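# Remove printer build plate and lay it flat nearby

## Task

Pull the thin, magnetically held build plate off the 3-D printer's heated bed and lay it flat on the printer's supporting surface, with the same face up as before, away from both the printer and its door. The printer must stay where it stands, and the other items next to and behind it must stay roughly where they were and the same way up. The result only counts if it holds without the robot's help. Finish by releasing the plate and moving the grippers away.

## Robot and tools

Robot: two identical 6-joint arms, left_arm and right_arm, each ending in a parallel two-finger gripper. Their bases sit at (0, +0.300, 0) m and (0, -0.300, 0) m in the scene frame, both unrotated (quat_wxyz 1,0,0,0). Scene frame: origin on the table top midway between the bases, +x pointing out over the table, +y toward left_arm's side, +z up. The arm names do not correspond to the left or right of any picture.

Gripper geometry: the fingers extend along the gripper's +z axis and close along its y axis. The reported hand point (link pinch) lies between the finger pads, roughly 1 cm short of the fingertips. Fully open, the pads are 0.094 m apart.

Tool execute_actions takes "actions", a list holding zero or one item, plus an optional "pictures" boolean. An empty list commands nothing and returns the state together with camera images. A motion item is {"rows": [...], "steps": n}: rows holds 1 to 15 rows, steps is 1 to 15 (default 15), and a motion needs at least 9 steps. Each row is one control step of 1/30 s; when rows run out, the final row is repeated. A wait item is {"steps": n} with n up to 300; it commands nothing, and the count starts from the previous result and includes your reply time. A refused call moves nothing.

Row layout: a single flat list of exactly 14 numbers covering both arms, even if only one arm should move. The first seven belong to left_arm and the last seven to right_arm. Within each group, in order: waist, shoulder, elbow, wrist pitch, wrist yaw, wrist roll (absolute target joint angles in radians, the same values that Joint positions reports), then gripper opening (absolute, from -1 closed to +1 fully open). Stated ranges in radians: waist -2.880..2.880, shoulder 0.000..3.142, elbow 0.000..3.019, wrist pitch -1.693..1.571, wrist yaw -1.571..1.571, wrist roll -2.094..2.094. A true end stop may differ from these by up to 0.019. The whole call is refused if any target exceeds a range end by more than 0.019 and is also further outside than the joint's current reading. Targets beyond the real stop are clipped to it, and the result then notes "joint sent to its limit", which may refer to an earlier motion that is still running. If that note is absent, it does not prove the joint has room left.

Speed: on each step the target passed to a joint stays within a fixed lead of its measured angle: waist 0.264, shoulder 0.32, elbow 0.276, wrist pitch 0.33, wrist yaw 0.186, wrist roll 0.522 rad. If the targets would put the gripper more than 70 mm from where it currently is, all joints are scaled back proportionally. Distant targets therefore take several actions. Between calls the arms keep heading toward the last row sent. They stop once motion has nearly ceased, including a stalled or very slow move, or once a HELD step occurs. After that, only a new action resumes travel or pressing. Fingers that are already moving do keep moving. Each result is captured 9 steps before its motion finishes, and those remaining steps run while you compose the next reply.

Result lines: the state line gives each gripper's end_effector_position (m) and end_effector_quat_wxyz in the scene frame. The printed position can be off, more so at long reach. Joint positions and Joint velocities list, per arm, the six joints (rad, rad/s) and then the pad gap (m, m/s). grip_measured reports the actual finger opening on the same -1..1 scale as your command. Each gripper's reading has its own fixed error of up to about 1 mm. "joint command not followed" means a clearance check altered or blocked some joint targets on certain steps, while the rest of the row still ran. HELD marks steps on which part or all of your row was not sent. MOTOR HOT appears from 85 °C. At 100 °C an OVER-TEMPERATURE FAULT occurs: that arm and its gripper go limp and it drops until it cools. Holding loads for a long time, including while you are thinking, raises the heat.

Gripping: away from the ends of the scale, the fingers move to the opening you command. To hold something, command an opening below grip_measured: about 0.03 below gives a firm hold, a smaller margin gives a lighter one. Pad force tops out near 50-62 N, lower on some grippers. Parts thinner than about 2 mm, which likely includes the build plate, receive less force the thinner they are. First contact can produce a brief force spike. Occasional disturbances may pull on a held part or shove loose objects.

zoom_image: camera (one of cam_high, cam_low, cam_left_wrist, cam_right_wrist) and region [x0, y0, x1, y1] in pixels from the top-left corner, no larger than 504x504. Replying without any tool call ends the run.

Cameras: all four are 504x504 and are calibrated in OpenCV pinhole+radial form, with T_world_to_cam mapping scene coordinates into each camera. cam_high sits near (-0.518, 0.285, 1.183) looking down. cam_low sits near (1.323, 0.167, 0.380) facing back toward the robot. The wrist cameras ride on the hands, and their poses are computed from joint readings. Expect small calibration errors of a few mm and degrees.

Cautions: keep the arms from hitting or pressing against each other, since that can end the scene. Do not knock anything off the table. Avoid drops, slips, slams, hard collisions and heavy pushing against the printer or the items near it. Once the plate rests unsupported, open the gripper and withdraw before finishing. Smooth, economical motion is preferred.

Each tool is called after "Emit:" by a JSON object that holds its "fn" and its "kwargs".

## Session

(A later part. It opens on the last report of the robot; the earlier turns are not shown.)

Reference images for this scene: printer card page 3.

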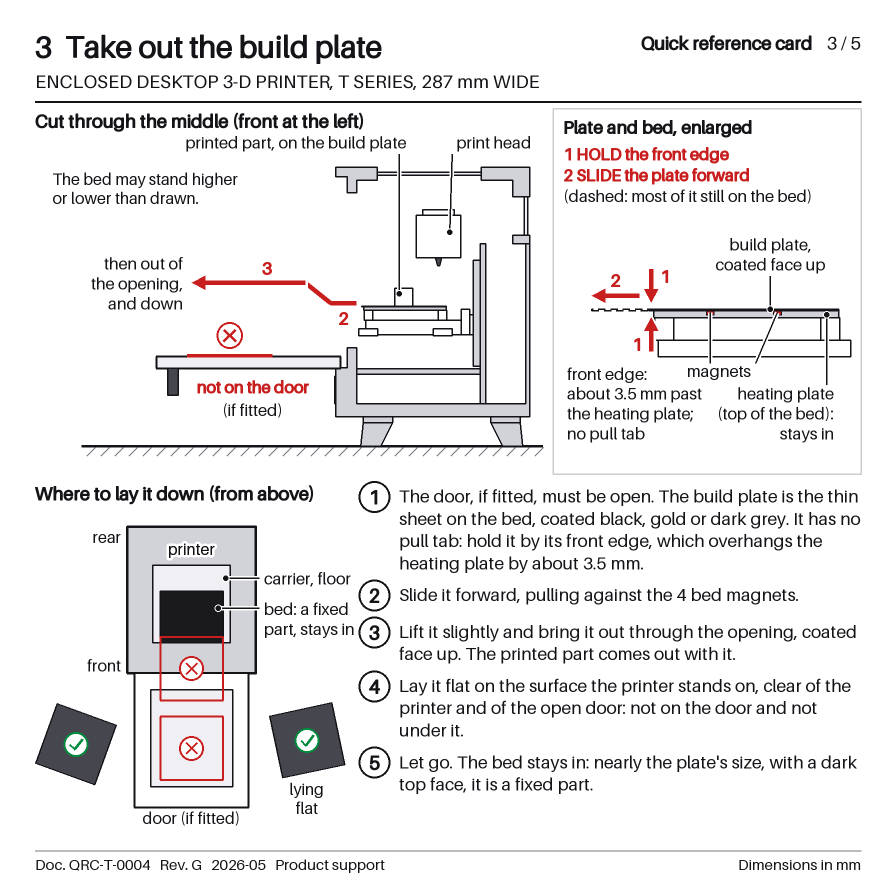

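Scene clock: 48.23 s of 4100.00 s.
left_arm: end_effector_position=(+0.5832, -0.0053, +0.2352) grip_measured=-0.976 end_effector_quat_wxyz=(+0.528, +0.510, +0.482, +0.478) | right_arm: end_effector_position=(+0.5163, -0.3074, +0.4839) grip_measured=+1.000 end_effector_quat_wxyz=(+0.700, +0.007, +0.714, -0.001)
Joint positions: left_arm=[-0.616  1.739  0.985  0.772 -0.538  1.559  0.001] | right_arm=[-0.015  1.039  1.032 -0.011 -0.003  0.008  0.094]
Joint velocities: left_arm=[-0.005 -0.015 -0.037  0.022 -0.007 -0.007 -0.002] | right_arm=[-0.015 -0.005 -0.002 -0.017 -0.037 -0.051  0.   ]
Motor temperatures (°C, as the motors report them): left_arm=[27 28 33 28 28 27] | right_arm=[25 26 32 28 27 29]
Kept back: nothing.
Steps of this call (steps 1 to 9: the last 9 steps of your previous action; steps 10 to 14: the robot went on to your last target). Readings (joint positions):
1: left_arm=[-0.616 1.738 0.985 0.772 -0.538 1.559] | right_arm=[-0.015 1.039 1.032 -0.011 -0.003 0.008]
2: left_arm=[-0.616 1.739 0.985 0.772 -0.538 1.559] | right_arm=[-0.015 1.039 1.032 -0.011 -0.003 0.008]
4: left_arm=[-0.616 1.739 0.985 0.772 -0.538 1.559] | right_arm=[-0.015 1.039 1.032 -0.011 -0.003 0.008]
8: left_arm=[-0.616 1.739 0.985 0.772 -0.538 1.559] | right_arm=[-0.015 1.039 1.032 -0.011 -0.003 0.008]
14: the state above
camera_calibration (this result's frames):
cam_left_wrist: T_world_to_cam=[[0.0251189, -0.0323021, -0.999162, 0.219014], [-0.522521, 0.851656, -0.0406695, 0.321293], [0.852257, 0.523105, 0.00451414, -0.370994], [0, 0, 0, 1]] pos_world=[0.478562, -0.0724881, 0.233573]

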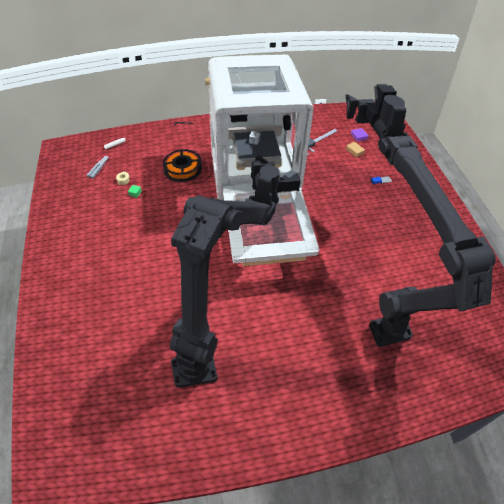

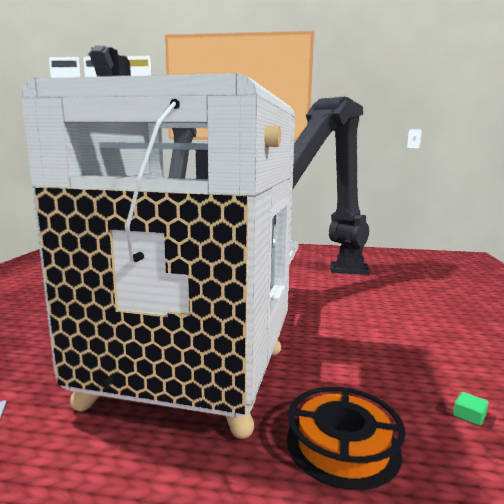

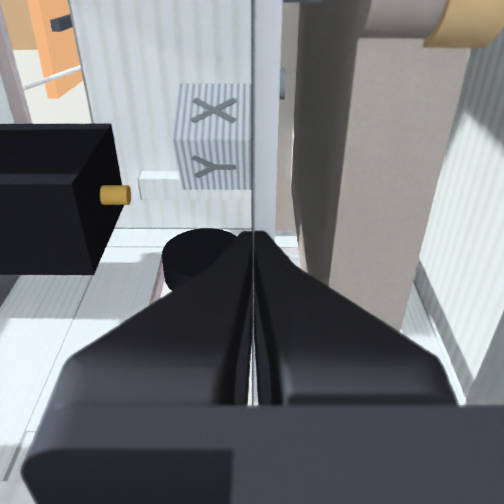

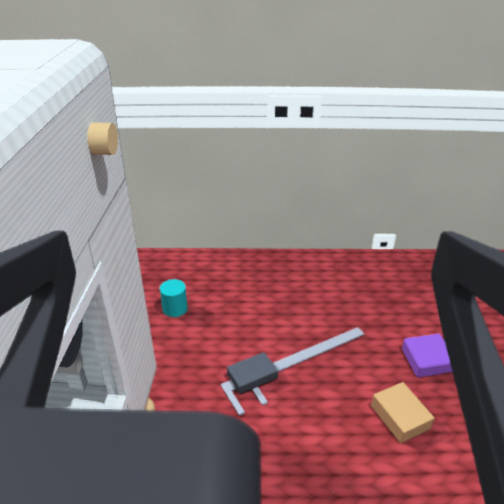

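Emit:
{"fn": "execute_actions", "kwargs": {"actions": [{"rows": [[-0.6064,1.7536,1.0238,0.7656,-0.5364,1.571,-1,-0.015,1.039,1.032,-0.011,-0.003,0.008,1],[-0.6098,1.7439,1.0148,0.7735,-0.5373,1.571,-1,-0.015,1.039,1.032,-0.011,-0.003,0.008,1],[-0.6132,1.7343,1.0059,0.7813,-0.5382,1.571,-1,-0.015,1.039,1.032,-0.011,-0.003,0.008,1],[-0.6166,1.7246,0.9969,0.7892,-0.5391,1.571,-1,-0.015,1.039,1.032,-0.011,-0.003,0.008,1],[-0.620,1.715,0.988,0.797,-0.540,1.571,-1,-0.015,1.039,1.032,-0.011,-0.003,0.008,1],[-0.6201,1.7149,0.9878,0.7971,-0.5401,1.571,-1,-0.015,1.039,1.032,-0.011,-0.003,0.008,1],[-0.6204,1.7144,0.9872,0.7972,-0.5404,1.571,-1,-0.015,1.039,1.032,-0.011,-0.003,0.008,1],[-0.6208,1.7137,0.9862,0.7975,-0.5408,1.571,-1,-0.015,1.039,1.032,-0.011,-0.003,0.008,1],[-0.6214,1.7128,0.9848,0.7979,-0.5414,1.571,-1,-0.015,1.039,1.032,-0.011,-0.003,0.008,1],[-0.6222,1.7116,0.9831,0.7984,-0.5421,1.571,-1,-0.015,1.039,1.032,-0.011,-0.003,0.008,1],[-0.6231,1.7101,0.9811,0.7990,-0.5430,1.571,-1,-0.015,1.039,1.032,-0.011,-0.003,0.008,1],[-0.6241,1.7085,0.9788,0.7997,-0.5441,1.571,-1,-0.015,1.039,1.032,-0.011,-0.003,0.008,1],[-0.6253,1.7067,0.9762,0.8004,-0.5452,1.571,-1,-0.015,1.039,1.032,-0.011,-0.003,0.008,1],[-0.6266,1.7047,0.9734,0.8013,-0.5465,1.571,-1,-0.015,1.039,1.032,-0.011,-0.003,0.008,1],[-0.6280,1.7025,0.9703,0.8022,-0.5478,1.571,-1,-0.015,1.039,1.032,-0.011,-0.003,0.008,1]], "steps": 15}]}}

Emit:
{"fn": "execute_actions", "kwargs": {"actions": [{"rows": [[-0.6294,1.7002,0.9671,0.8031,-0.5493,1.571,-1,-0.015,1.039,1.032,-0.011,-0.003,0.008,1],[-0.6310,1.6977,0.9636,0.8041,-0.5508,1.571,-1,-0.015,1.039,1.032,-0.011,-0.003,0.008,1],[-0.6327,1.6951,0.9600,0.8052,-0.5524,1.571,-1,-0.015,1.039,1.032,-0.011,-0.003,0.008,1],[-0.6344,1.6925,0.9562,0.8063,-0.5541,1.571,-1,-0.015,1.039,1.032,-0.011,-0.003,0.008,1],[-0.6361,1.6897,0.9522,0.8074,-0.5558,1.571,-1,-0.015,1.039,1.032,-0.011,-0.003,0.008,1],[-0.6380,1.6868,0.9482,0.8086,-0.5576,1.571,-1,-0.015,1.039,1.032,-0.011,-0.003,0.008,1],[-0.6398,1.6839,0.9441,0.8098,-0.5594,1.571,-1,-0.015,1.039,1.032,-0.011,-0.003,0.008,1],[-0.6417,1.6810,0.9399,0.8110,-0.5613,1.571,-1,-0.015,1.039,1.032,-0.011,-0.003,0.008,1],[-0.6436,1.6780,0.9357,0.8123,-0.5631,1.571,-1,-0.015,1.039,1.032,-0.011,-0.003,0.008,1],[-0.6455,1.6750,0.9315,0.8135,-0.5650,1.571,-1,-0.015,1.039,1.032,-0.011,-0.003,0.008,1],[-0.6474,1.6720,0.9273,0.8147,-0.5669,1.571,-1,-0.015,1.039,1.032,-0.011,-0.003,0.008,1],[-0.6493,1.6690,0.9231,0.8160,-0.5687,1.571,-1,-0.015,1.039,1.032,-0.011,-0.003,0.008,1],[-0.6512,1.6661,0.9189,0.8172,-0.5706,1.571,-1,-0.015,1.039,1.032,-0.011,-0.003,0.008,1],[-0.6530,1.6632,0.9148,0.8184,-0.5724,1.571,-1,-0.015,1.039,1.032,-0.011,-0.003,0.008,1],[-0.6549,1.6603,0.9108,0.8196,-0.5742,1.571,-1,-0.015,1.039,1.032,-0.011,-0.003,0.008,1]], "steps": 15}]}}

Emit:
{"fn": "execute_actions", "kwargs": {"actions": [{"rows": [[-0.6566,1.6575,0.9068,0.8207,-0.5759,1.571,-1,-0.015,1.039,1.032,-0.011,-0.003,0.008,1],[-0.6583,1.6549,0.9030,0.8218,-0.5776,1.571,-1,-0.015,1.039,1.032,-0.011,-0.003,0.008,1],[-0.6600,1.6523,0.8994,0.8229,-0.5792,1.571,-1,-0.015,1.039,1.032,-0.011,-0.003,0.008,1],[-0.6616,1.6498,0.8959,0.8239,-0.5807,1.571,-1,-0.015,1.039,1.032,-0.011,-0.003,0.008,1],[-0.6630,1.6475,0.8927,0.8248,-0.5822,1.571,-1,-0.015,1.039,1.032,-0.011,-0.003,0.008,1],[-0.6644,1.6453,0.8896,0.8257,-0.5835,1.571,-1,-0.015,1.039,1.032,-0.011,-0.003,0.008,1],[-0.6657,1.6433,0.8868,0.8266,-0.5848,1.571,-1,-0.015,1.039,1.032,-0.011,-0.003,0.008,1],[-0.6669,1.6415,0.8842,0.8273,-0.5859,1.571,-1,-0.015,1.039,1.032,-0.011,-0.003,0.008,1],[-0.6679,1.6399,0.8819,0.8280,-0.5870,1.571,-1,-0.015,1.039,1.032,-0.011,-0.003,0.008,1],[-0.6688,1.6384,0.8799,0.8286,-0.5879,1.571,-1,-0.015,1.039,1.032,-0.011,-0.003,0.008,1],[-0.6696,1.6372,0.8782,0.8291,-0.5886,1.571,-1,-0.015,1.039,1.032,-0.011,-0.003,0.008,1],[-0.6702,1.6363,0.8768,0.8295,-0.5892,1.571,-1,-0.015,1.039,1.032,-0.011,-0.003,0.008,1],[-0.6706,1.6356,0.8758,0.8298,-0.5896,1.571,-1,-0.015,1.039,1.032,-0.011,-0.003,0.008,1],[-0.6709,1.6351,0.8752,0.8299,-0.5899,1.571,-1,-0.015,1.039,1.032,-0.011,-0.003,0.008,1],[-0.671,1.635,0.875,0.830,-0.590,1.571,-1,-0.015,1.039,1.032,-0.011,-0.003,0.008,1]], "steps": 15}]}}

Emit:
{"fn": "execute_actions", "kwargs": {"actions": [{"steps": 15}], "pictures": true}}

Scene clock: 52.10 s of 4100.00 s.
left_arm: end_effector_position=(+0.5830, -0.0055, +0.2355) grip_measured=-0.976 end_effector_quat_wxyz=(+0.529, +0.510, +0.482, +0.478) | right_arm: end_effector_position=(+0.5163, -0.3074, +0.4839) grip_measured=+1.000 end_effector_quat_wxyz=(+0.700, +0.007, +0.714, -0.001)
Joint positions: left_arm=[-0.616  1.738  0.985  0.773 -0.538  1.559  0.001] | right_arm=[-0.015  1.039  1.032 -0.011 -0.003  0.008  0.094]
Joint velocities: left_arm=[ 0.005  0.005 -0.007 -0.007 -0.007  0.022 -0.   ] | right_arm=[-0.015 -0.024  0.007  0.007  0.022  0.037  0.   ]
Motor temperatures (°C, as the motors report them): left_arm=[27 28 33 28 28 27] | right_arm=[25 26 32 28 27 29]
Steps of this call (steps 1 to 15: the robot went on to your last target; steps 16 to 90: nothing new was sent; then 0.67 s passed at rest; steps 91 to 96: the first 6 steps of this action). Readings (joint positions):
91: left_arm=[-0.616 1.739 0.985 0.772 -0.538 1.559] | right_arm=[-0.015 1.039 1.032 -0.011 -0.003 0.008]
92: left_arm=[-0.616 1.739 0.985 0.772 -0.538 1.559] | right_arm=[-0.015 1.039 1.032 -0.011 -0.003 0.008]
94: left_arm=[-0.616 1.739 0.985 0.772 -0.538 1.559] | right_arm=[-0.015 1.039 1.032 -0.011 -0.003 0.008]
96: the state above

Scene clock: 52.60 s of 4100.00 s.
left_arm: end_effector_position=(+0.5775, -0.0015, +0.2354) grip_measured=-0.976 end_effector_quat_wxyz=(+0.527, +0.506, +0.484, +0.481) | right_arm: end_effector_position=(+0.5163, -0.3074, +0.4839) grip_measured=+1.000 end_effector_quat_wxyz=(+0.700, +0.007, +0.714, -0.001)
Joint positions: left_arm=[-0.619  1.727  0.967  0.781 -0.552  1.559  0.001] | right_arm=[-0.015  1.039  1.032 -0.011 -0.003  0.008  0.094]
Joint velocities: left_arm=[-0.063 -0.161 -0.212  0.056 -0.051 -0.066 -0.   ] | right_arm=[ 0.005  0.005  0.007 -0.012  0.051 -0.022  0.   ]
Motor temperatures (°C, as the motors report them): left_arm=[27 28 33 28 28 27] | right_arm=[25 26 32 28 27 29]
Steps of this call (steps 1 to 9: the last 9 steps of your previous action; steps 10 to 15: the first 6 steps of this action). Readings (joint positions):
10: left_arm=[-0.617 1.738 0.983 0.775 -0.540 1.559] | right_arm=[-0.015 1.039 1.032 -0.011 -0.003 0.008]
11: left_arm=[-0.617 1.737 0.982 0.775 -0.540 1.559] | right_arm=[-0.015 1.039 1.032 -0.011 -0.003 0.008]
13: left_arm=[-0.617 1.735 0.978 0.777 -0.544 1.559] | right_arm=[-0.015 1.039 1.032 -0.011 -0.003 0.008]
15: the state above

Scene clock: 53.10 s of 4100.00 s.
left_arm: end_effector_position=(+0.5481, -0.0016, +0.2349) grip_measured=-0.976 end_effector_quat_wxyz=(+0.527, +0.509, +0.483, +0.479) | right_arm: end_effector_position=(+0.5163, -0.3074, +0.4839) grip_measured=+1.000 end_effector_quat_wxyz=(+0.700, +0.007, +0.714, -0.001)
Joint positions: left_arm=[-0.653  1.676  0.896  0.798 -0.58   1.559  0.001] | right_arm=[-0.015  1.039  1.032 -0.011 -0.003  0.008  0.094]
Joint velocities: left_arm=[-0.034 -0.103 -0.095  0.012 -0.051 -0.037 -0.001] | right_arm=[-0.015 -0.005 -0.017  0.002 -0.022  0.022  0.   ]
Motor temperatures (°C, as the motors report them): left_arm=[27 28 33 28 28 27] | right_arm=[25 26 32 28 27 29]
Steps of this call (steps 1 to 9: the last 9 steps of your previous action; steps 10 to 15: the first 6 steps of this action). Readings (joint positions):
10: left_arm=[-0.646 1.689 0.915 0.793 -0.572 1.559] | right_arm=[-0.015 1.039 1.032 -0.011 -0.003 0.008]
11: left_arm=[-0.648 1.687 0.911 0.794 -0.574 1.559] | right_arm=[-0.015 1.039 1.032 -0.011 -0.003 0.008]
13: left_arm=[-0.650 1.681 0.903 0.796 -0.577 1.559] | right_arm=[-0.015 1.039 1.032 -0.011 -0.003 0.008]
15: the state above

Scene clock: 53.60 s of 4100.00 s.
left_arm: end_effector_position=(+0.5398, -0.0015, +0.2349) grip_measured=-0.976 end_effector_quat_wxyz=(+0.528, +0.509, +0.483, +0.479) | right_arm: end_effector_position=(+0.5163, -0.3074, +0.4839) grip_measured=+1.000 end_effector_quat_wxyz=(+0.700, +0.007, +0.714, -0.001)
Joint positions: left_arm=[-0.663  1.662  0.876  0.804 -0.588  1.559  0.001] | right_arm=[-0.015  1.039  1.032 -0.011 -0.003  0.008  0.094]
Joint velocities: left_arm=[-0.015 -0.015 -0.012 -0.002 -0.007  0.037 -0.   ] | right_arm=[-0.005  0.005  0.002 -0.002  0.066 -0.007  0.   ]
Motor temperatures (°C, as the motors report them): left_arm=[27 28 33 28 28 27] | right_arm=[25 26 32 28 27 29]
Kept back: nothing.
Steps of this call (steps 1 to 9: the last 9 steps of your previous action; steps 10 to 15: the robot went on to your last target). Readings (joint positions):
1: left_arm=[-0.655 1.674 0.893 0.799 -0.581 1.559] | right_arm=[-0.015 1.039 1.032 -0.011 -0.003 0.008]
2: left_arm=[-0.656 1.672 0.890 0.800 -0.582 1.559] | right_arm=[-0.015 1.039 1.032 -0.011 -0.003 0.008]
4: left_arm=[-0.659 1.668 0.884 0.801 -0.585 1.559] | right_arm=[-0.015 1.039 1.032 -0.011 -0.003 0.008]
8: left_arm=[-0.662 1.663 0.877 0.803 -0.587 1.559] | right_arm=[-0.015 1.039 1.032 -0.011 -0.003 0.008]
15: the state above
camera_calibration (this result's frames):
cam_left_wrist: T_world_to_cam=[[0.0237284, -0.0322995, -0.999197, 0.220715], [-0.52452, 0.85046, -0.0399476, 0.296278], [0.851067, 0.525047, 0.00323829, -0.335045], [0, 0, 0, 1]] pos_world=[0.435313, -0.0689293, 0.233458]

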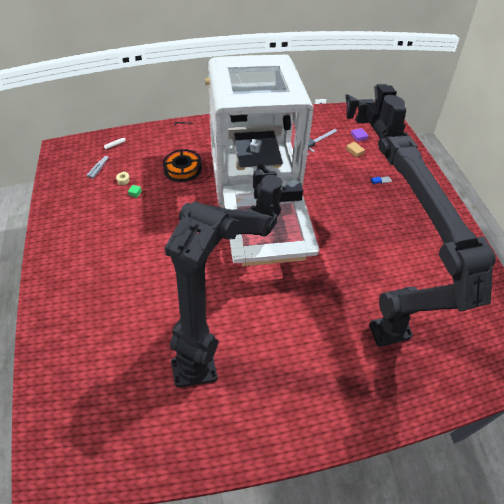

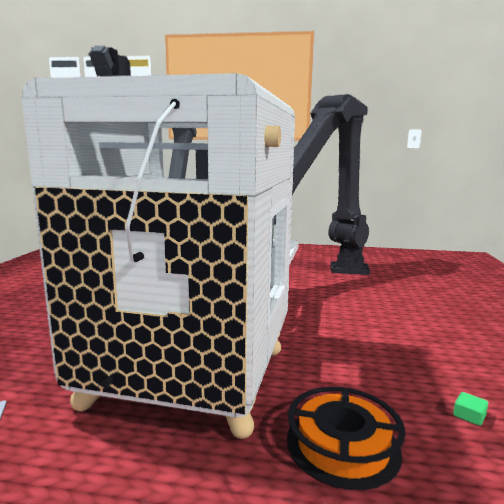

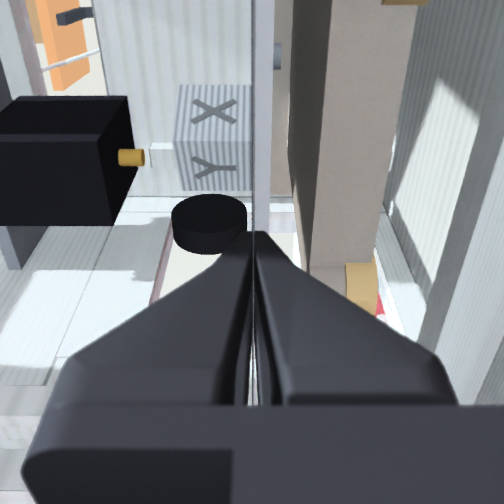

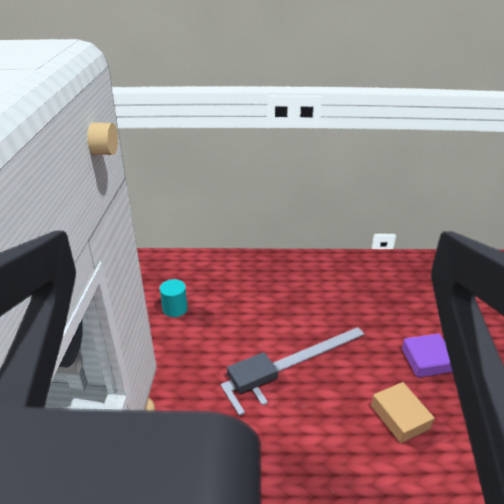

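Emit:
{"fn": "execute_actions", "kwargs": {"actions": [{"rows": [[-0.6675,1.6478,0.887,0.820,-0.589,1.571,-1,-0.015,1.039,1.032,-0.011,-0.003,0.008,1],[-0.664,1.6605,0.899,0.810,-0.588,1.571,-0.96,-0.015,1.039,1.032,-0.011,-0.003,0.008,1],[-0.6605,1.6733,0.911,0.800,-0.587,1.571,-0.90,-0.015,1.039,1.032,-0.011,-0.003,0.008,1],[-0.657,1.686,0.923,0.790,-0.586,1.571,-0.83,-0.015,1.039,1.032,-0.011,-0.003,0.008,1],[-0.657,1.686,0.923,0.790,-0.586,1.571,-0.78,-0.015,1.039,1.032,-0.011,-0.003,0.008,1],[-0.6569,1.6863,0.9235,0.7899,-0.5859,1.571,-0.75,-0.015,1.039,1.032,-0.011,-0.003,0.008,1],[-0.6566,1.6872,0.9248,0.7895,-0.5856,1.571,-0.75,-0.015,1.039,1.032,-0.011,-0.003,0.008,1],[-0.6562,1.6886,0.9269,0.7889,-0.5852,1.571,-0.75,-0.015,1.039,1.032,-0.011,-0.003,0.008,1],[-0.6557,1.6906,0.9297,0.7880,-0.5845,1.571,-0.75,-0.015,1.039,1.032,-0.011,-0.003,0.008,1],[-0.6550,1.6929,0.9331,0.7870,-0.5838,1.571,-0.75,-0.015,1.039,1.032,-0.011,-0.003,0.008,1],[-0.6542,1.6956,0.9371,0.7858,-0.5829,1.571,-0.75,-0.015,1.039,1.032,-0.011,-0.003,0.008,1],[-0.6533,1.6987,0.9416,0.7845,-0.5819,1.571,-0.75,-0.015,1.039,1.032,-0.011,-0.003,0.008,1],[-0.6523,1.7020,0.9465,0.7830,-0.5809,1.571,-0.75,-0.015,1.039,1.032,-0.011,-0.003,0.008,1],[-0.6513,1.7056,0.9517,0.7815,-0.5797,1.571,-0.75,-0.015,1.039,1.032,-0.011,-0.003,0.008,1],[-0.6502,1.7094,0.9572,0.7799,-0.5785,1.571,-0.75,-0.015,1.039,1.032,-0.011,-0.003,0.008,1]], "steps": 15}]}}

Emit:
{"fn": "execute_actions", "kwargs": {"actions": [{"rows": [[-0.6491,1.7133,0.9629,0.7782,-0.5773,1.571,-0.75,-0.015,1.039,1.032,-0.011,-0.003,0.008,1],[-0.6479,1.7172,0.9687,0.7765,-0.5760,1.571,-0.75,-0.015,1.039,1.032,-0.011,-0.003,0.008,1],[-0.6468,1.7212,0.9745,0.7747,-0.5747,1.571,-0.75,-0.015,1.039,1.032,-0.011,-0.003,0.008,1],[-0.6456,1.7251,0.9803,0.7730,-0.5734,1.571,-0.75,-0.015,1.039,1.032,-0.011,-0.003,0.008,1],[-0.6445,1.7290,0.9860,0.7713,-0.5722,1.571,-0.75,-0.015,1.039,1.032,-0.011,-0.003,0.008,1],[-0.6434,1.7328,0.9915,0.7697,-0.5710,1.571,-0.75,-0.015,1.039,1.032,-0.011,-0.003,0.008,1],[-0.6424,1.7364,0.9967,0.7682,-0.5698,1.571,-0.75,-0.015,1.039,1.032,-0.011,-0.003,0.008,1],[-0.6414,1.7397,1.0016,0.7667,-0.5688,1.571,-0.75,-0.015,1.039,1.032,-0.011,-0.003,0.008,1],[-0.6405,1.7428,1.0061,0.7654,-0.5678,1.571,-0.75,-0.015,1.039,1.032,-0.011,-0.003,0.008,1],[-0.6397,1.7455,1.0101,0.7642,-0.5669,1.571,-0.75,-0.015,1.039,1.032,-0.011,-0.003,0.008,1],[-0.6390,1.7478,1.0135,0.7632,-0.5662,1.571,-0.75,-0.015,1.039,1.032,-0.011,-0.003,0.008,1],[-0.6385,1.7498,1.0163,0.7623,-0.5655,1.571,-0.76,-0.015,1.039,1.032,-0.011,-0.003,0.008,1],[-0.6381,1.7512,1.0184,0.7617,-0.5651,1.571,-0.78,-0.015,1.039,1.032,-0.011,-0.003,0.008,1],[-0.6378,1.7521,1.0197,0.7613,-0.5648,1.571,-0.80,-0.015,1.039,1.032,-0.011,-0.003,0.008,1],[-0.6377,1.7524,1.0202,0.7612,-0.5647,1.571,-0.82,-0.015,1.039,1.032,-0.011,-0.003,0.008,1]], "steps": 15}]}}

Emit:
{"fn": "execute_actions", "kwargs": {"actions": [{"steps": 15}], "pictures": true}}

Scene clock: 57.33 s of 4100.00 s.
left_arm: end_effector_position=(+0.5398, -0.0015, +0.2349) grip_measured=-0.769 end_effector_quat_wxyz=(+0.528, +0.509, +0.483, +0.479) | right_arm: end_effector_position=(+0.5163, -0.3074, +0.4839) grip_measured=+1.000 end_effector_quat_wxyz=(+0.700, +0.007, +0.714, -0.001)
Joint positions: left_arm=[-0.663  1.662  0.876  0.804 -0.588  1.559  0.011] | right_arm=[-0.015  1.039  1.032 -0.011 -0.003  0.008  0.094]
Joint velocities: left_arm=[-0.005 -0.005 -0.002 -0.012 -0.037 -0.007  0.034] | right_arm=[-0.005  0.005 -0.012 -0.012 -0.037  0.022  0.   ]
Motor temperatures (°C, as the motors report them): left_arm=[27 28 33 28 28 27] | right_arm=[25 26 32 28 27 29]
Steps of this call (steps 1 to 15: the robot went on to your last target; steps 16 to 90: nothing new was sent; then 0.53 s passed at rest; steps 91 to 96: the first 6 steps of this action). Readings (joint positions):
91: left_arm=[-0.663 1.662 0.876 0.804 -0.588 1.559] | right_arm=[-0.015 1.039 1.032 -0.011 -0.003 0.008]
92: left_arm=[-0.663 1.662 0.876 0.804 -0.588 1.559] | right_arm=[-0.015 1.039 1.032 -0.011 -0.003 0.008]
94: left_arm=[-0.663 1.662 0.876 0.804 -0.588 1.559] | right_arm=[-0.015 1.039 1.032 -0.011 -0.003 0.008]
96: the state above

Scene clock: 57.83 s of 4100.00 s.
left_arm: end_effector_position=(+0.5582, -0.0100, +0.2361) grip_measured=-0.752 end_effector_quat_wxyz=(+0.529, +0.509, +0.482, +0.478) | right_arm: end_effector_position=(+0.5163, -0.3074, +0.4839) grip_measured=+1.000 end_effector_quat_wxyz=(+0.700, +0.007, +0.714, -0.001)
Joint positions: left_arm=[-0.653  1.701  0.934  0.788 -0.574  1.559  0.012] | right_arm=[-0.015  1.039  1.032 -0.011 -0.003  0.008  0.094]
Joint velocities: left_arm=[ 0.034  0.112  0.178 -0.051 -0.007 -0.051  0.   ] | right_arm=[-0.005  0.005 -0.007 -0.007  0.066 -0.066  0.   ]
Motor temperatures (°C, as the motors report them): left_arm=[27 28 33 28 28 27] | right_arm=[25 26 32 28 27 29]
Steps of this call (steps 1 to 9: the last 9 steps of your previous action; steps 10 to 15: the first 6 steps of this action). Readings (joint positions):
10: left_arm=[-0.660 1.681 0.904 0.796 -0.580 1.559] | right_arm=[-0.015 1.039 1.032 -0.011 -0.003 0.008]
11: left_arm=[-0.658 1.685 0.910 0.795 -0.579 1.559] | right_arm=[-0.015 1.039 1.032 -0.011 -0.003 0.008]
13: left_arm=[-0.656 1.693 0.922 0.791 -0.577 1.559] | right_arm=[-0.015 1.039 1.032 -0.011 -0.003 0.008]
15: the state above

Scene clock: 58.33 s of 4100.00 s.
left_arm: end_effector_position=(+0.5710, -0.0141, +0.2357) grip_measured=-0.818 end_effector_quat_wxyz=(+0.529, +0.509, +0.482, +0.478) | right_arm: end_effector_position=(+0.5163, -0.3074, +0.4839) grip_measured=+1.000 end_effector_quat_wxyz=(+0.700, +0.007, +0.714, -0.001)
Joint positions: left_arm=[-0.644  1.728  0.972  0.776 -0.567  1.559  0.009] | right_arm=[-0.015  1.039  1.032 -0.011 -0.003  0.008  0.094]
Joint velocities: left_arm=[-0.015 -0.015 -0.002  0.027 -0.037  0.022  0.001] | right_arm=[-0.005 -0.005  0.007 -0.007 -0.051 -0.037  0.   ]
Motor temperatures (°C, as the motors report them): left_arm=[27 28 33 28 28 27] | right_arm=[25 26 32 28 27 29]
Kept back: nothing.
Steps of this call (steps 1 to 9: the last 9 steps of your previous action; steps 10 to 15: the robot went on to your last target). Readings (joint positions):
1: left_arm=[-0.652 1.705 0.939 0.786 -0.573 1.559] | right_arm=[-0.015 1.039 1.032 -0.011 -0.003 0.008]
2: left_arm=[-0.650 1.709 0.945 0.785 -0.572 1.559] | right_arm=[-0.015 1.039 1.032 -0.011 -0.003 0.008]
4: left_arm=[-0.648 1.716 0.955 0.782 -0.570 1.559] | right_arm=[-0.015 1.039 1.032 -0.011 -0.003 0.008]
8: left_arm=[-0.645 1.726 0.968 0.777 -0.568 1.559] | right_arm=[-0.015 1.039 1.032 -0.011 -0.003 0.008]
15: the state above
camera_calibration (this result's frames):
cam_left_wrist: T_world_to_cam=[[0.0251129, -0.0329647, -0.999141, 0.21953], [-0.522842, 0.851432, -0.0412326, 0.322839], [0.85206, 0.523428, 0.00414659, -0.355805], [0, 0, 0, 1]] pos_world=[0.466448, -0.0814003, 0.234128]

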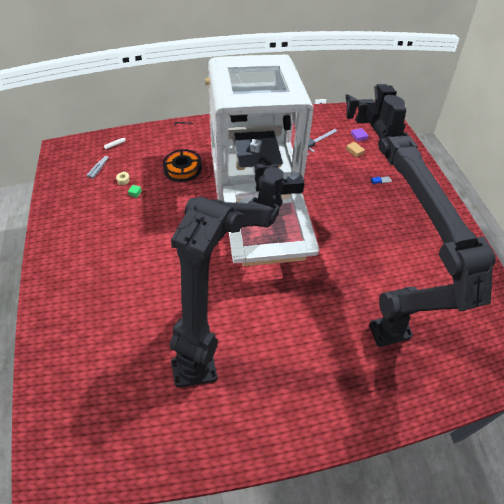

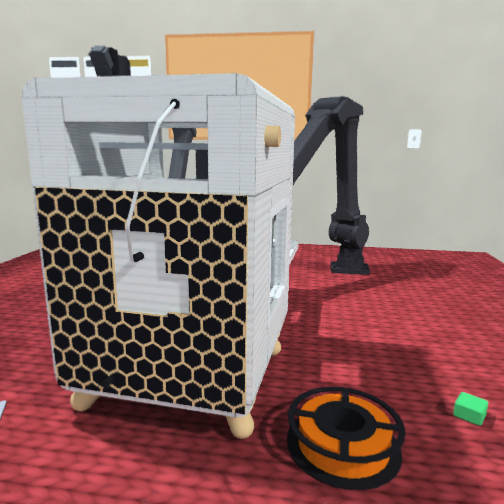

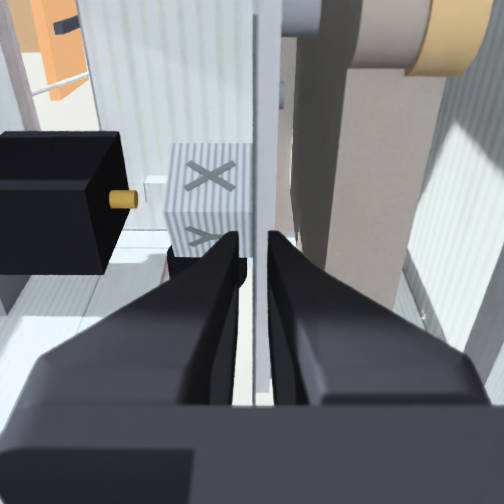

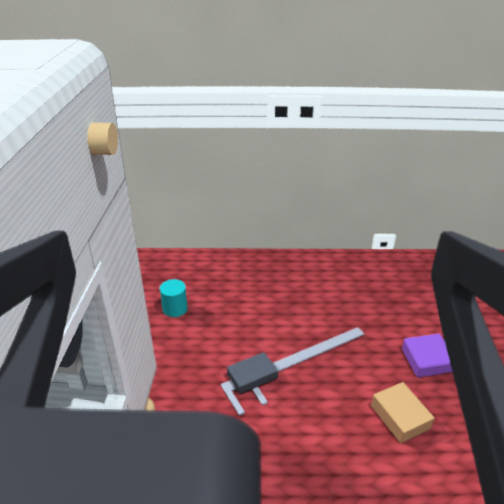

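Emit:
{"fn": "execute_actions", "kwargs": {"actions": []}}

Scene clock: 59.47 s of 4100.00 s.
left_arm: end_effector_position=(+0.5710, -0.0141, +0.2357) grip_measured=-0.818 end_effector_quat_wxyz=(+0.529, +0.509, +0.482, +0.478) | right_arm: end_effector_position=(+0.5163, -0.3074, +0.4839) grip_measured=+1.000 end_effector_quat_wxyz=(+0.700, +0.007, +0.714, -0.001)
Joint positions: left_arm=[-0.644  1.728  0.972  0.776 -0.567  1.559  0.009] | right_arm=[-0.015  1.039  1.032 -0.011 -0.003  0.008  0.094]
Joint velocities: left_arm=[ 0.005  0.005 -0.007 -0.022  0.007  0.007  0.   ] | right_arm=[-0.015 -0.005 -0.002 -0.007 -0.022  0.022  0.   ]
Motor temperatures (°C, as the motors report them): left_arm=[27 28 33 28 28 27] | right_arm=[25 26 32 28 27 29]
Kept back: nothing.
Steps of this call (steps 1 to 15: the robot went on to your last target; steps 16 to 34: nothing new was sent). Readings (joint positions):
1: left_arm=[-0.644 1.728 0.972 0.776 -0.567 1.559] | right_arm=[-0.015 1.039 1.032 -0.011 -0.003 0.008]
2: left_arm=[-0.644 1.728 0.972 0.776 -0.567 1.559] | right_arm=[-0.015 1.039 1.032 -0.011 -0.003 0.008]
4: left_arm=[-0.644 1.728 0.972 0.776 -0.567 1.559] | right_arm=[-0.015 1.039 1.032 -0.011 -0.003 0.008]
8: left_arm=[-0.644 1.728 0.972 0.776 -0.567 1.559] | right_arm=[-0.015 1.039 1.032 -0.011 -0.003 0.008]
34: the state above
All arms were judged still, so your last target was given up. Only a new action makes them travel on or press farther. Fingers that are still opening or closing keep moving.
camera_calibration (this result's frames):
cam_left_wrist: T_world_to_cam=[[0.0251129, -0.0329647, -0.999141, 0.21953], [-0.522842, 0.851432, -0.0412326, 0.322839], [0.85206, 0.523428, 0.00414659, -0.355805], [0, 0, 0, 1]] pos_world=[0.466448, -0.0814003, 0.234128]

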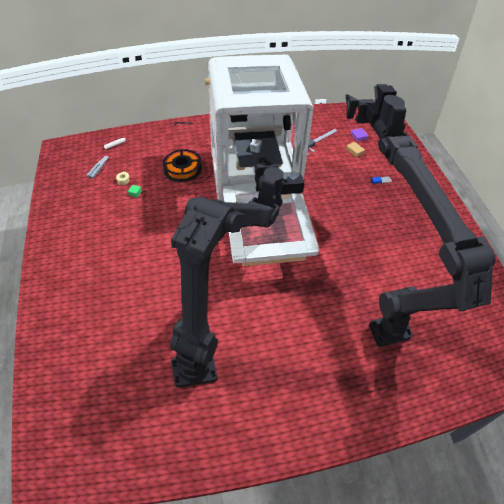

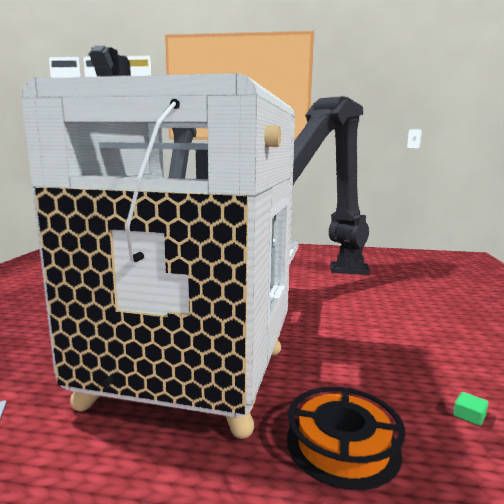

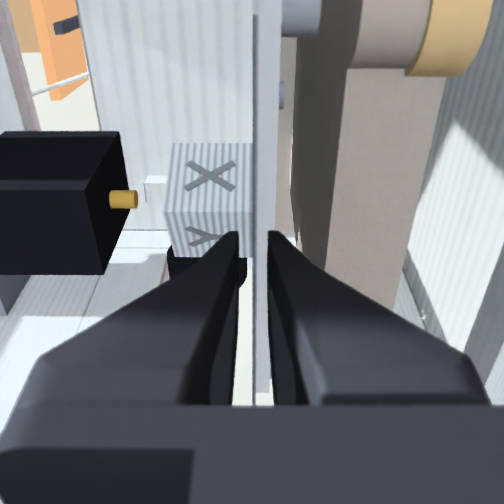

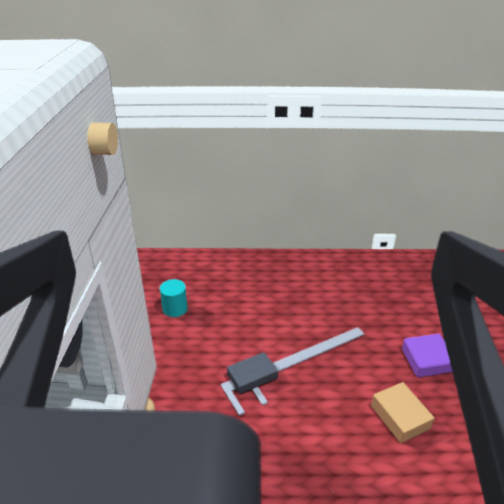

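Emit:
{"fn": "execute_actions", "kwargs": {"actions": [{"rows": [[-0.6377,1.7524,1.0202,0.7612,-0.5647,1.571,-0.84,-0.015,1.039,1.032,-0.011,-0.003,0.008,1],[-0.6377,1.7524,1.0202,0.7612,-0.5647,1.571,-0.865,-0.015,1.039,1.032,-0.011,-0.003,0.008,1],[-0.6377,1.7524,1.0202,0.7612,-0.5647,1.571,-0.89,-0.015,1.039,1.032,-0.011,-0.003,0.008,1],[-0.6377,1.7524,1.0202,0.7612,-0.5647,1.571,-0.915,-0.015,1.039,1.032,-0.011,-0.003,0.008,1],[-0.6377,1.7524,1.0202,0.7612,-0.5647,1.571,-0.935,-0.015,1.039,1.032,-0.011,-0.003,0.008,1],[-0.6377,1.7524,1.0202,0.7612,-0.5647,1.571,-0.95,-0.015,1.039,1.032,-0.011,-0.003,0.008,1],[-0.6377,1.7524,1.0202,0.7612,-0.5647,1.571,-0.965,-0.015,1.039,1.032,-0.011,-0.003,0.008,1],[-0.6377,1.7524,1.0202,0.7612,-0.5647,1.571,-0.975,-0.015,1.039,1.032,-0.011,-0.003,0.008,1],[-0.6377,1.7524,1.0202,0.7612,-0.5647,1.571,-0.985,-0.015,1.039,1.032,-0.011,-0.003,0.008,1],[-0.6377,1.7524,1.0202,0.7612,-0.5647,1.571,-0.993,-0.015,1.039,1.032,-0.011,-0.003,0.008,1],[-0.6377,1.7524,1.0202,0.7612,-0.5647,1.571,-1,-0.015,1.039,1.032,-0.011,-0.003,0.008,1]], "steps": 15}]}}

Emit:
{"fn": "execute_actions", "kwargs": {"actions": [{"steps": 12}]}}

Scene clock: 60.47 s of 4100.00 s.
left_arm: end_effector_position=(+0.5710, -0.0141, +0.2357) grip_measured=-0.940 end_effector_quat_wxyz=(+0.529, +0.509, +0.482, +0.478) | right_arm: end_effector_position=(+0.5163, -0.3074, +0.4839) grip_measured=+1.000 end_effector_quat_wxyz=(+0.700, +0.007, +0.714, -0.001)
Joint positions: left_arm=[-0.644  1.728  0.972  0.776 -0.567  1.559  0.003] | right_arm=[-0.015  1.039  1.032 -0.011 -0.003  0.008  0.094]
Joint velocities: left_arm=[-0.015 -0.005 -0.002 -0.002 -0.022 -0.022 -0.016] | right_arm=[ 0.005 -0.015  0.007 -0.007  0.007 -0.007  0.   ]
Motor temperatures (°C, as the motors report them): left_arm=[27 28 33 28 28 27] | right_arm=[25 26 32 28 27 29]
Steps of this call (steps 1 to 24: nothing new was sent; steps 25 to 30: the first 6 steps of this action). Readings (joint positions):
25: left_arm=[-0.644 1.728 0.972 0.776 -0.567 1.559] | right_arm=[-0.015 1.039 1.032 -0.011 -0.003 0.008]
26: left_arm=[-0.644 1.728 0.972 0.776 -0.567 1.559] | right_arm=[-0.015 1.039 1.032 -0.011 -0.003 0.008]
28: left_arm=[-0.644 1.728 0.972 0.776 -0.567 1.559] | right_arm=[-0.015 1.039 1.032 -0.011 -0.003 0.008]
30: the state above

Scene clock: 60.87 s of 4100.00 s.
left_arm: end_effector_position=(+0.5711, -0.0142, +0.2353) grip_measured=-0.972 end_effector_quat_wxyz=(+0.528, +0.510, +0.482, +0.478) | right_arm: end_effector_position=(+0.5163, -0.3074, +0.4839) grip_measured=+1.000 end_effector_quat_wxyz=(+0.700, +0.007, +0.714, -0.001)
Joint positions: left_arm=[-0.644  1.729  0.972  0.775 -0.567  1.559  0.001] | right_arm=[-0.015  1.039  1.032 -0.011 -0.003  0.008  0.094]
Joint velocities: left_arm=[-0.005 -0.005 -0.027 -0.002 -0.037 -0.007 -0.001] | right_arm=[-0.005  0.005 -0.007 -0.007 -0.037  0.022  0.   ]
Motor temperatures (°C, as the motors report them): left_arm=[27 28 33 28 28 27] | right_arm=[25 26 32 28 27 29]
Kept back: nothing.
Steps of this call (steps 1 to 9: the last 9 steps of your previous action; steps 10 to 12: the robot went on to your last target). Readings (joint positions):
1: left_arm=[-0.644 1.728 0.972 0.776 -0.567 1.559] | right_arm=[-0.015 1.039 1.032 -0.011 -0.003 0.008]
2: left_arm=[-0.644 1.728 0.972 0.775 -0.567 1.559] | right_arm=[-0.015 1.039 1.032 -0.011 -0.003 0.008]
4: left_arm=[-0.644 1.729 0.972 0.775 -0.567 1.559] | right_arm=[-0.015 1.039 1.032 -0.011 -0.003 0.008]
8: left_arm=[-0.644 1.729 0.972 0.775 -0.567 1.559] | right_arm=[-0.015 1.039 1.032 -0.011 -0.003 0.008]
12: the state above


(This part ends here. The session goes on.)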